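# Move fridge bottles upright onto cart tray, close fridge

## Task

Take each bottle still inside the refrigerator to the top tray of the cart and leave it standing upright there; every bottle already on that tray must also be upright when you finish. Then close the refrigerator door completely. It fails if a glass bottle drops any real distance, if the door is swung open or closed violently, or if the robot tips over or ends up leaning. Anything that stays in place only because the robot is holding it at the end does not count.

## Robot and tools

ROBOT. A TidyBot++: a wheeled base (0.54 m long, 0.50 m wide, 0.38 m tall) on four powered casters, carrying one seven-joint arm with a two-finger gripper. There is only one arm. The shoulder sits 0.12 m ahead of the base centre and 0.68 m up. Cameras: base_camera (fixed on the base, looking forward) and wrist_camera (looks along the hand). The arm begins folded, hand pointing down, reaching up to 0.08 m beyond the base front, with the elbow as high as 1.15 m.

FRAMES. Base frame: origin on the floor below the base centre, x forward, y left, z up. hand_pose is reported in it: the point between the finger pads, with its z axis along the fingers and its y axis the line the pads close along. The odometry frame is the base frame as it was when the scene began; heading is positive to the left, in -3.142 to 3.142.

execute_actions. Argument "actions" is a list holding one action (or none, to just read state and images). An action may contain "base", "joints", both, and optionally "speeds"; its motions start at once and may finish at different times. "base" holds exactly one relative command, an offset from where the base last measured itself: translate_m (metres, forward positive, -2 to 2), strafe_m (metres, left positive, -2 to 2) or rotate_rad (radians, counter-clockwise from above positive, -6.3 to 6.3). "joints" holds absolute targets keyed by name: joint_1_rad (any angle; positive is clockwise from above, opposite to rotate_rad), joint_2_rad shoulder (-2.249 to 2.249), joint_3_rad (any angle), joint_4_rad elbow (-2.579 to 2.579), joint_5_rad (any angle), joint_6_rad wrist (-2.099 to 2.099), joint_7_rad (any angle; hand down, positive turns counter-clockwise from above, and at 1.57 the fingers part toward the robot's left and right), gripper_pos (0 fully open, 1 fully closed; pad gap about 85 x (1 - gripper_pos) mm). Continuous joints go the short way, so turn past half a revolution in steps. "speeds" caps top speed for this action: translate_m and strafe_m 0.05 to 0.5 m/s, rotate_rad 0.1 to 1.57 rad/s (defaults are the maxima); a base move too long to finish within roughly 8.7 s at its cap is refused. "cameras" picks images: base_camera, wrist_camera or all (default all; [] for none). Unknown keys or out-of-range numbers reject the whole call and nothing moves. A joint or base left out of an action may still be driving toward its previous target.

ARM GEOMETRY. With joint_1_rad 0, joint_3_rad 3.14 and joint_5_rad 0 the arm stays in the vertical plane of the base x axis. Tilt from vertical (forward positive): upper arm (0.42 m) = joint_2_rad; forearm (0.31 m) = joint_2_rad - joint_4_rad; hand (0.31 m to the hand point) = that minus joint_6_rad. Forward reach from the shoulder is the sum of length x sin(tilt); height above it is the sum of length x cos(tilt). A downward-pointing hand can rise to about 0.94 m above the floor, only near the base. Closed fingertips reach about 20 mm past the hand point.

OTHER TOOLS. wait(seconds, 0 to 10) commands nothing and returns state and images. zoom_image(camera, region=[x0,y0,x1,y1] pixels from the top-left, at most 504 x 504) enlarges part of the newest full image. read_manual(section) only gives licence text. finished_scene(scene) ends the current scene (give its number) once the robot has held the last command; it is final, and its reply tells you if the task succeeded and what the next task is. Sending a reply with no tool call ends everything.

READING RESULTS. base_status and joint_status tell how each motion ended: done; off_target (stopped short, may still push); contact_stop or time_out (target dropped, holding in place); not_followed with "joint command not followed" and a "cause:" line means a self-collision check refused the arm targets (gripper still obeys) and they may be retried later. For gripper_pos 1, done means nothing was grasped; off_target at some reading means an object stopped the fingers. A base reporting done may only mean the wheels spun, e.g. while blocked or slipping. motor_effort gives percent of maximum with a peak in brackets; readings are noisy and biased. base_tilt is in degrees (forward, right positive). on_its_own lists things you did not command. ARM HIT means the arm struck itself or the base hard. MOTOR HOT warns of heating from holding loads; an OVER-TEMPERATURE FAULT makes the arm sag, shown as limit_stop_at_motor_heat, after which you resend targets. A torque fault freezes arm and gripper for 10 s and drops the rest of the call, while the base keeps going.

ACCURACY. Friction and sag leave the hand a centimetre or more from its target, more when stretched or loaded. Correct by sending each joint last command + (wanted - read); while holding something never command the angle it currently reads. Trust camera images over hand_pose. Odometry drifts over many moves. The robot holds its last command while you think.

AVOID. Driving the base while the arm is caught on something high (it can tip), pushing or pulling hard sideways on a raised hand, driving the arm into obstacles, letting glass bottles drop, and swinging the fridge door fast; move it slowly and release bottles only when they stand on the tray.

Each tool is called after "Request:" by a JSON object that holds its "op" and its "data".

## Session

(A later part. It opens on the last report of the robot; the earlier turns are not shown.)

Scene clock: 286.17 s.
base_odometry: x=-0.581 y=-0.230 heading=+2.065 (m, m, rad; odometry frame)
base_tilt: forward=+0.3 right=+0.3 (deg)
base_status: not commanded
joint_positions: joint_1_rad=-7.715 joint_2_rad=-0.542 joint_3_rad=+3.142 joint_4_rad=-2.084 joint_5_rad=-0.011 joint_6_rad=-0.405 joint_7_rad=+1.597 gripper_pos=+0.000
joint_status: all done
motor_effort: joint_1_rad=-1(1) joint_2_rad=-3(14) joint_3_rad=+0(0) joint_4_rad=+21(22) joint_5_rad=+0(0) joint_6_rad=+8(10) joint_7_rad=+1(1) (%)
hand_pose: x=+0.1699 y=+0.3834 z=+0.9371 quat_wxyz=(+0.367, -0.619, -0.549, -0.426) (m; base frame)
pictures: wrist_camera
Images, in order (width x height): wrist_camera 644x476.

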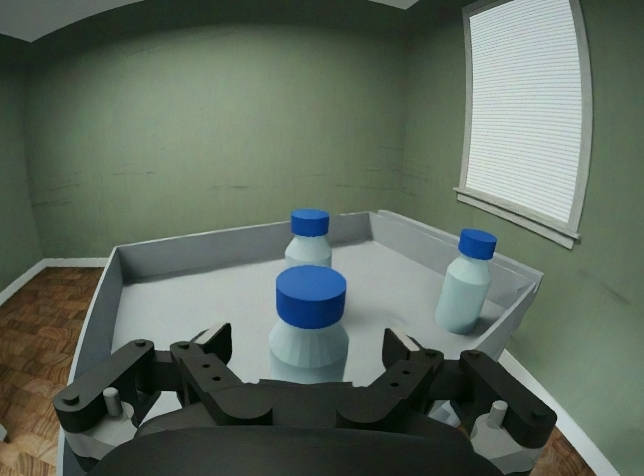

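Request:
{"op": "execute_actions", "data": {"actions": [{"joints":{"joint_2_rad":-0.75,"joint_4_rad":-2.0,"joint_6_rad":-0.45}}], "cameras": []}}

Request:
{"op": "execute_actions", "data": {"actions": [{"base":{"translate_m":-0.55},"joints":{"joint_1_rad":0}}], "cameras": []}}

Request:
{"op": "execute_actions", "data": {"actions": [{"base":{"rotate_rad":-3.14},"joints":{"joint_2_rad":-0.6,"joint_4_rad":-2.5,"joint_6_rad":-0.6,"gripper_pos":1}}], "cameras": []}}

Request:
{"op": "execute_actions", "data": {"actions": [{"base":{"strafe_m":-0.9}}]}}

Request:
{"op": "execute_actions", "data": {"actions": [{"base":{"translate_m":0.3}}]}}

Scene clock: 299.63 s.
base_odometry: x=-0.581 y=-0.230 heading=+2.065 (m, m, rad; odometry frame)
base_tilt: forward=+0.3 right=+0.3 (deg)
base_status: not commanded
joint_positions: joint_1_rad=-7.715 joint_2_rad=-0.746 joint_3_rad=+3.142 joint_4_rad=-2.006 joint_5_rad=-0.011 joint_6_rad=-0.407 joint_7_rad=+1.597 gripper_pos=+0.000
joint_status: all done
motor_effort: joint_1_rad=+0(0) joint_2_rad=+3(6) joint_3_rad=+0(0) joint_4_rad=+21(23) joint_5_rad=+0(0) joint_6_rad=+9(9) joint_7_rad=+1(1) (%)
hand_pose: x=+0.1612 y=+0.3208 z=+1.0569 quat_wxyz=(+0.438, -0.554, -0.491, -0.510) (m; base frame)
pictures: none
No camera images: the call's "cameras" was empty. Leave "cameras" out to get every camera's image.

Scene clock: 302.33 s.
base_odometry: x=-0.320 y=-0.714 heading=+2.065 (m, m, rad; odometry frame)
base_tilt: forward=+0.3 right=+0.3 (deg)
base_status: done
joint_positions: joint_1_rad=-6.293 joint_2_rad=-0.749 joint_3_rad=+3.141 joint_4_rad=-2.006 joint_5_rad=-0.011 joint_6_rad=-0.410 joint_7_rad=+1.597 gripper_pos=+0.000
joint_status: all done
motor_effort: joint_1_rad=+0(1) joint_2_rad=+4(8) joint_3_rad=+0(3) joint_4_rad=+21(22) joint_5_rad=+0(0) joint_6_rad=+10(10) joint_7_rad=+0(1) (%)
hand_pose: x=+0.4412 y=+0.0061 z=+1.0574 quat_wxyz=(-0.001, -0.740, -0.011, -0.673) (m; base frame)
pictures: none
No camera images: the call's "cameras" was empty. Leave "cameras" out to get every camera's image.

Scene clock: 305.67 s.
base_odometry: x=-0.320 y=-0.714 heading=-1.075 (m, m, rad; odometry frame)
base_tilt: forward=+0.3 right=+0.3 (deg)
base_status: done
joint_positions: joint_1_rad=-6.292 joint_2_rad=-0.620 joint_3_rad=+3.141 joint_4_rad=-2.485 joint_5_rad=-0.011 joint_6_rad=-0.553 joint_7_rad=+1.597 gripper_pos=+0.999
joint_status: all done
motor_effort: joint_1_rad=-1(0) joint_2_rad=+2(5) joint_3_rad=+0(2) joint_4_rad=+20(22) joint_5_rad=+0(1) joint_6_rad=+7(10) joint_7_rad=+1(1) (%)
hand_pose: x=+0.3812 y=+0.0056 z=+0.6995 quat_wxyz=(+0.001, -0.935, -0.013, -0.354) (m; base frame)
pictures: none
No camera images: the call's "cameras" was empty. Leave "cameras" out to get every camera's image.

Scene clock: 308.83 s.
base_odometry: x=-1.112 y=-1.142 heading=-1.076 (m, m, rad; odometry frame)
base_tilt: forward=+0.3 right=+0.3 (deg)
base_status: done
joint_positions: joint_1_rad=-6.292 joint_2_rad=-0.620 joint_3_rad=+3.141 joint_4_rad=-2.485 joint_5_rad=-0.011 joint_6_rad=-0.554 joint_7_rad=+1.597 gripper_pos=+0.999
joint_status: not commanded
motor_effort: joint_1_rad=+0(0) joint_2_rad=+1(2) joint_3_rad=+0(2) joint_4_rad=+20(20) joint_5_rad=-1(0) joint_6_rad=+6(6) joint_7_rad=+1(1) (%)
hand_pose: x=+0.3811 y=+0.0056 z=+0.6994 quat_wxyz=(+0.001, -0.935, -0.013, -0.353) (m; base frame)
pictures: base_camera, wrist_camera
Images, in order (width x height): base_camera 644x364, wrist_camera 644x476.

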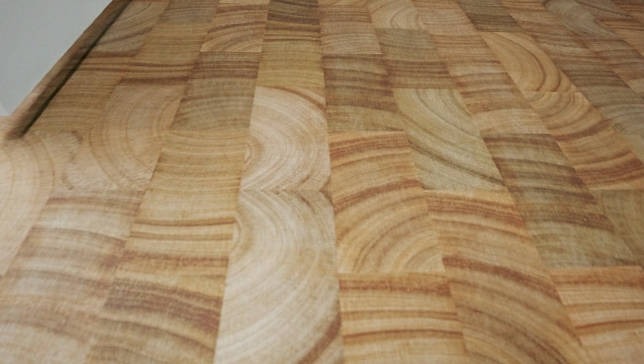

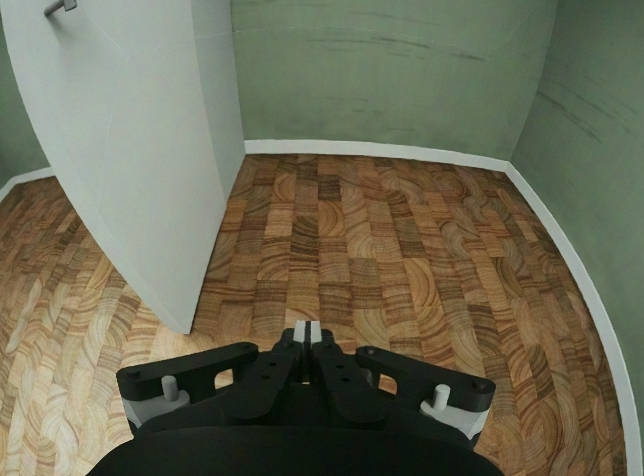

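Scene clock: 310.77 s.
base_odometry: x=-0.969 y=-1.406 heading=-1.076 (m, m, rad; odometry frame)
base_tilt: forward=+0.3 right=+0.4 (deg)
base_status: done
joint_positions: joint_1_rad=-6.292 joint_2_rad=-0.611 joint_3_rad=+3.141 joint_4_rad=-2.487 joint_5_rad=-0.011 joint_6_rad=-0.557 joint_7_rad=+1.597 gripper_pos=+0.999
joint_status: not commanded
motor_effort: joint_1_rad=+0(1) joint_2_rad=+1(4) joint_3_rad=+0(1) joint_4_rad=+19(20) joint_5_rad=+0(0) joint_6_rad=+6(7) joint_7_rad=+1(1) (%)
hand_pose: x=+0.3799 y=+0.0056 z=+0.6955 quat_wxyz=(+0.001, -0.938, -0.013, -0.347) (m; base frame)
pictures: base_camera, wrist_camera
Images, in order (width x height): base_camera 644x364, wrist_camera 644x476.

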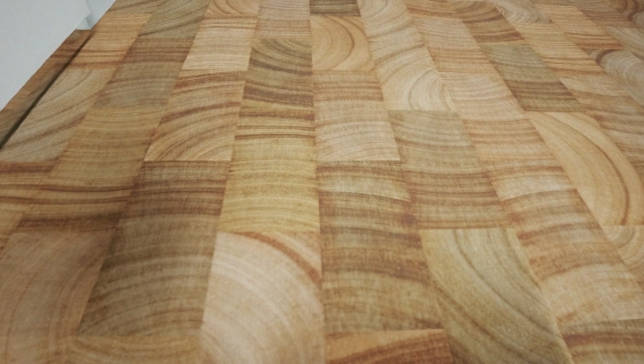

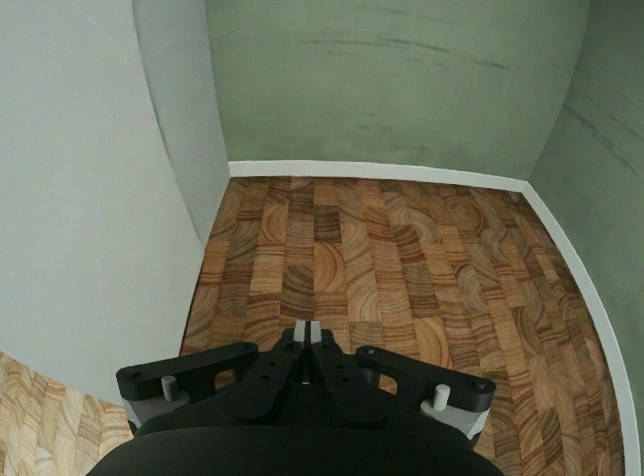

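Request:
{"op": "execute_actions", "data": {"actions": [{"base":{"translate_m":0.25},"joints":{"joint_1_rad":1.5,"joint_2_rad":-0.35,"joint_6_rad":-0.85}}], "cameras": []}}

Request:
{"op": "execute_actions", "data": {"actions": [{"base":{"strafe_m":0.45},"speeds":{"strafe_m":0.07}}]}}

Scene clock: 320.93 s.
base_odometry: x=-0.851 y=-1.626 heading=-1.076 (m, m, rad; odometry frame)
base_tilt: forward=+0.3 right=+0.4 (deg)
base_status: done
joint_positions: joint_1_rad=-4.794 joint_2_rad=-0.373 joint_3_rad=+3.141 joint_4_rad=-2.488 joint_5_rad=-0.011 joint_6_rad=-0.804 joint_7_rad=+1.597 gripper_pos=+0.999
joint_status: all done
motor_effort: joint_1_rad=+0(0) joint_2_rad=-3(4) joint_3_rad=+0(1) joint_4_rad=+16(20) joint_5_rad=-1(1) joint_6_rad=+2(6) joint_7_rad=+0(1) (%)
hand_pose: x=+0.1379 y=-0.1834 z=+0.6072 quat_wxyz=(-0.073, -0.738, +0.666, -0.084) (m; base frame)
pictures: none
No camera images: the call's "cameras" was empty. Leave "cameras" out to get every camera's image.

Scene clock: 327.90 s.
base_odometry: x=-0.455 y=-1.412 heading=-1.076 (m, m, rad; odometry frame)
base_tilt: forward=+0.3 right=+0.3 (deg)
base_status: done
joint_positions: joint_1_rad=-4.794 joint_2_rad=-0.361 joint_3_rad=+3.141 joint_4_rad=-2.490 joint_5_rad=-0.011 joint_6_rad=-0.807 joint_7_rad=+1.597 gripper_pos=+0.999
joint_status: not commanded
motor_effort: joint_1_rad=+0(0) joint_2_rad=-3(8) joint_3_rad=+0(1) joint_4_rad=+15(17) joint_5_rad=-1(1) joint_6_rad=+2(3) joint_7_rad=+1(1) (%)
hand_pose: x=+0.1377 y=-0.1810 z=+0.6044 quat_wxyz=(-0.068, -0.738, +0.667, -0.078) (m; base frame)
pictures: base_camera, wrist_camera
Images, in order (width x height): base_camera 644x364, wrist_camera 644x476.

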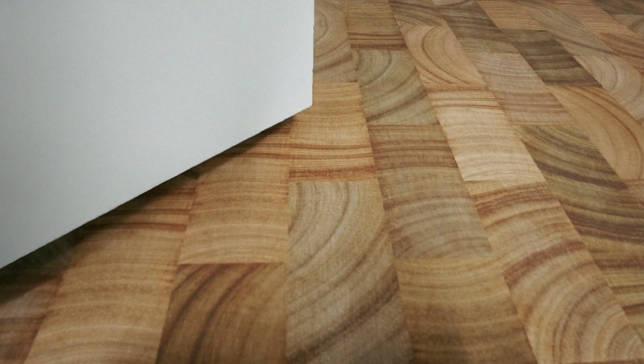

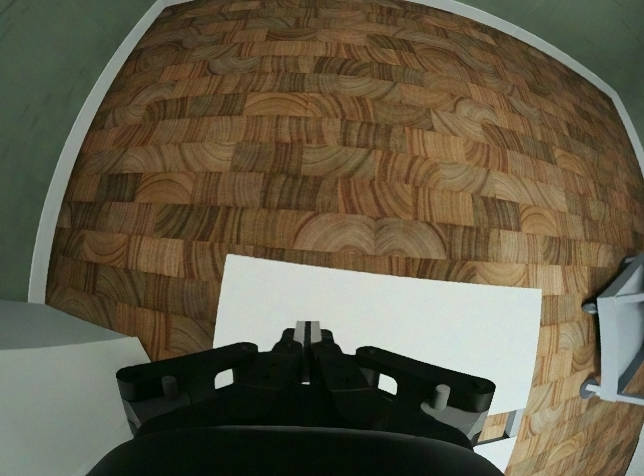

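Request:
{"op": "execute_actions", "data": {"actions": [{"base":{"strafe_m":0.25},"speeds":{"strafe_m":0.07}}], "cameras": ["base_camera"]}}

Request:
{"op": "execute_actions", "data": {"actions": [{"base":{"translate_m":0.2},"speeds":{"translate_m":0.05}}], "cameras": ["base_camera"]}}

Scene clock: 336.30 s.
base_odometry: x=-0.234 y=-1.294 heading=-1.076 (m, m, rad; odometry frame)
base_tilt: forward=+0.2 right=+0.3 (deg)
base_status: done
joint_positions: joint_1_rad=-4.794 joint_2_rad=-0.360 joint_3_rad=+3.141 joint_4_rad=-2.491 joint_5_rad=-0.011 joint_6_rad=-0.807 joint_7_rad=+1.597 gripper_pos=+0.999
joint_status: not commanded
motor_effort: joint_1_rad=+0(0) joint_2_rad=-3(5) joint_3_rad=+0(0) joint_4_rad=+15(16) joint_5_rad=-1(0) joint_6_rad=+2(3) joint_7_rad=+1(1) (%)
hand_pose: x=+0.1377 y=-0.1803 z=+0.6039 quat_wxyz=(-0.067, -0.738, +0.667, -0.077) (m; base frame)
pictures: base_camera
Images, in order (width x height): base_camera 644x364.

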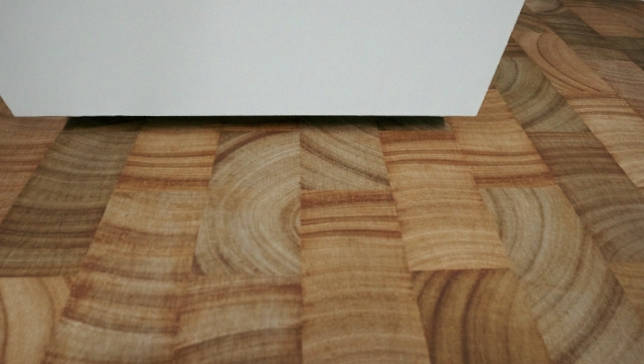

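Scene clock: 340.80 s.
base_odometry: x=-0.139 y=-1.470 heading=-1.076 (m, m, rad; odometry frame)
base_tilt: forward=+0.3 right=+0.3 (deg)
base_status: done
joint_positions: joint_1_rad=-4.794 joint_2_rad=-0.360 joint_3_rad=+3.141 joint_4_rad=-2.491 joint_5_rad=-0.011 joint_6_rad=-0.807 joint_7_rad=+1.597 gripper_pos=+0.999
joint_status: not commanded
motor_effort: joint_1_rad=+0(1) joint_2_rad=-3(4) joint_3_rad=+0(1) joint_4_rad=+15(16) joint_5_rad=-1(1) joint_6_rad=+2(2) joint_7_rad=+1(1) (%)
hand_pose: x=+0.1377 y=-0.1803 z=+0.6039 quat_wxyz=(-0.067, -0.738, +0.667, -0.077) (m; base frame)
pictures: base_camera
Images, in order (width x height): base_camera 644x364.

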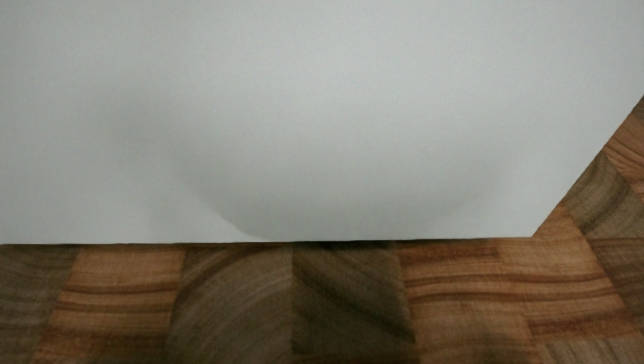

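Request:
{"op": "execute_actions", "data": {"actions": [{"base":{"translate_m":0.15},"speeds":{"translate_m":0.05}}]}}

Request:
{"op": "execute_actions", "data": {"actions": [{"base":{"translate_m":-0.3},"joints":{"joint_1_rad":0,"joint_6_rad":0.5}}]}}

Scene clock: 353.60 s.
base_odometry: x=-0.073 y=-1.592 heading=-1.076 (m, m, rad; odometry frame)
base_tilt: forward=+0.3 right=+0.3 (deg)
base_status: translate_m time_out (by the wheels' count: +0.139 of +0.150)
joint_positions: joint_1_rad=-4.794 joint_2_rad=-0.360 joint_3_rad=+3.141 joint_4_rad=-2.491 joint_5_rad=-0.012 joint_6_rad=-0.808 joint_7_rad=+1.597 gripper_pos=+0.999
joint_status: not commanded
motor_effort: joint_1_rad=-1(1) joint_2_rad=-3(5) joint_3_rad=+0(5) joint_4_rad=+15(17) joint_5_rad=-1(3) joint_6_rad=+2(3) joint_7_rad=+1(1) (%)
hand_pose: x=+0.1378 y=-0.1797 z=+0.6035 quat_wxyz=(-0.066, -0.738, +0.667, -0.077) (m; base frame)
pictures: base_camera, wrist_camera
Images, in order (width x height): base_camera 644x364, wrist_camera 644x476.

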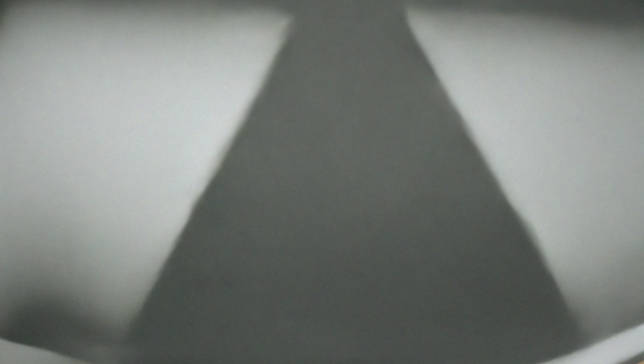

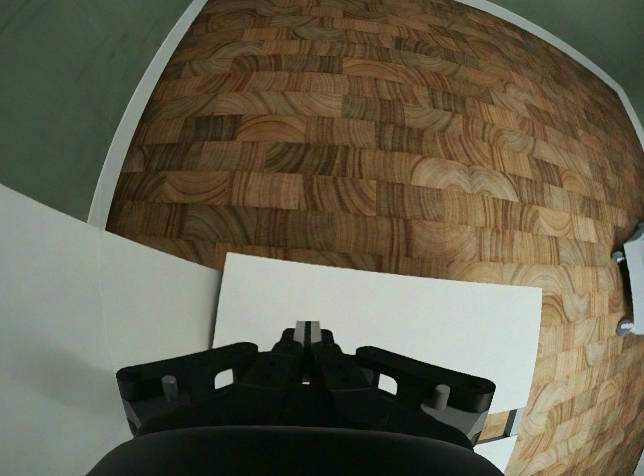

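not run: a stop came earlier in this reply.

Request:
{"op": "execute_actions", "data": {"actions": [{"base":{"translate_m":-0.15}}], "cameras": ["base_camera"]}}

Request:
{"op": "finished_scene", "data": {"scene": 1}}

Scene clock: 358.37 s.
base_odometry: x=-0.144 y=-1.460 heading=-1.075 (m, m, rad; odometry frame)
base_tilt: forward=+0.3 right=+0.3 (deg)
base_status: done
joint_positions: joint_1_rad=-4.794 joint_2_rad=-0.360 joint_3_rad=+3.141 joint_4_rad=-2.491 joint_5_rad=-0.012 joint_6_rad=-0.808 joint_7_rad=+1.597 gripper_pos=+0.999
joint_status: not commanded
motor_effort: joint_1_rad=+0(0) joint_2_rad=-3(5) joint_3_rad=+0(1) joint_4_rad=+15(16) joint_5_rad=-1(2) joint_6_rad=+2(3) joint_7_rad=+1(1) (%)
hand_pose: x=+0.1378 y=-0.1796 z=+0.6035 quat_wxyz=(-0.066, -0.738, +0.667, -0.076) (m; base frame)
pictures: base_camera
Images, in order (width x height): base_camera 644x364.

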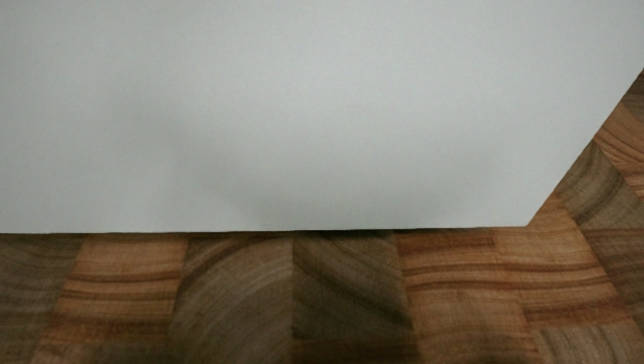

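The scene is finished: the task was done.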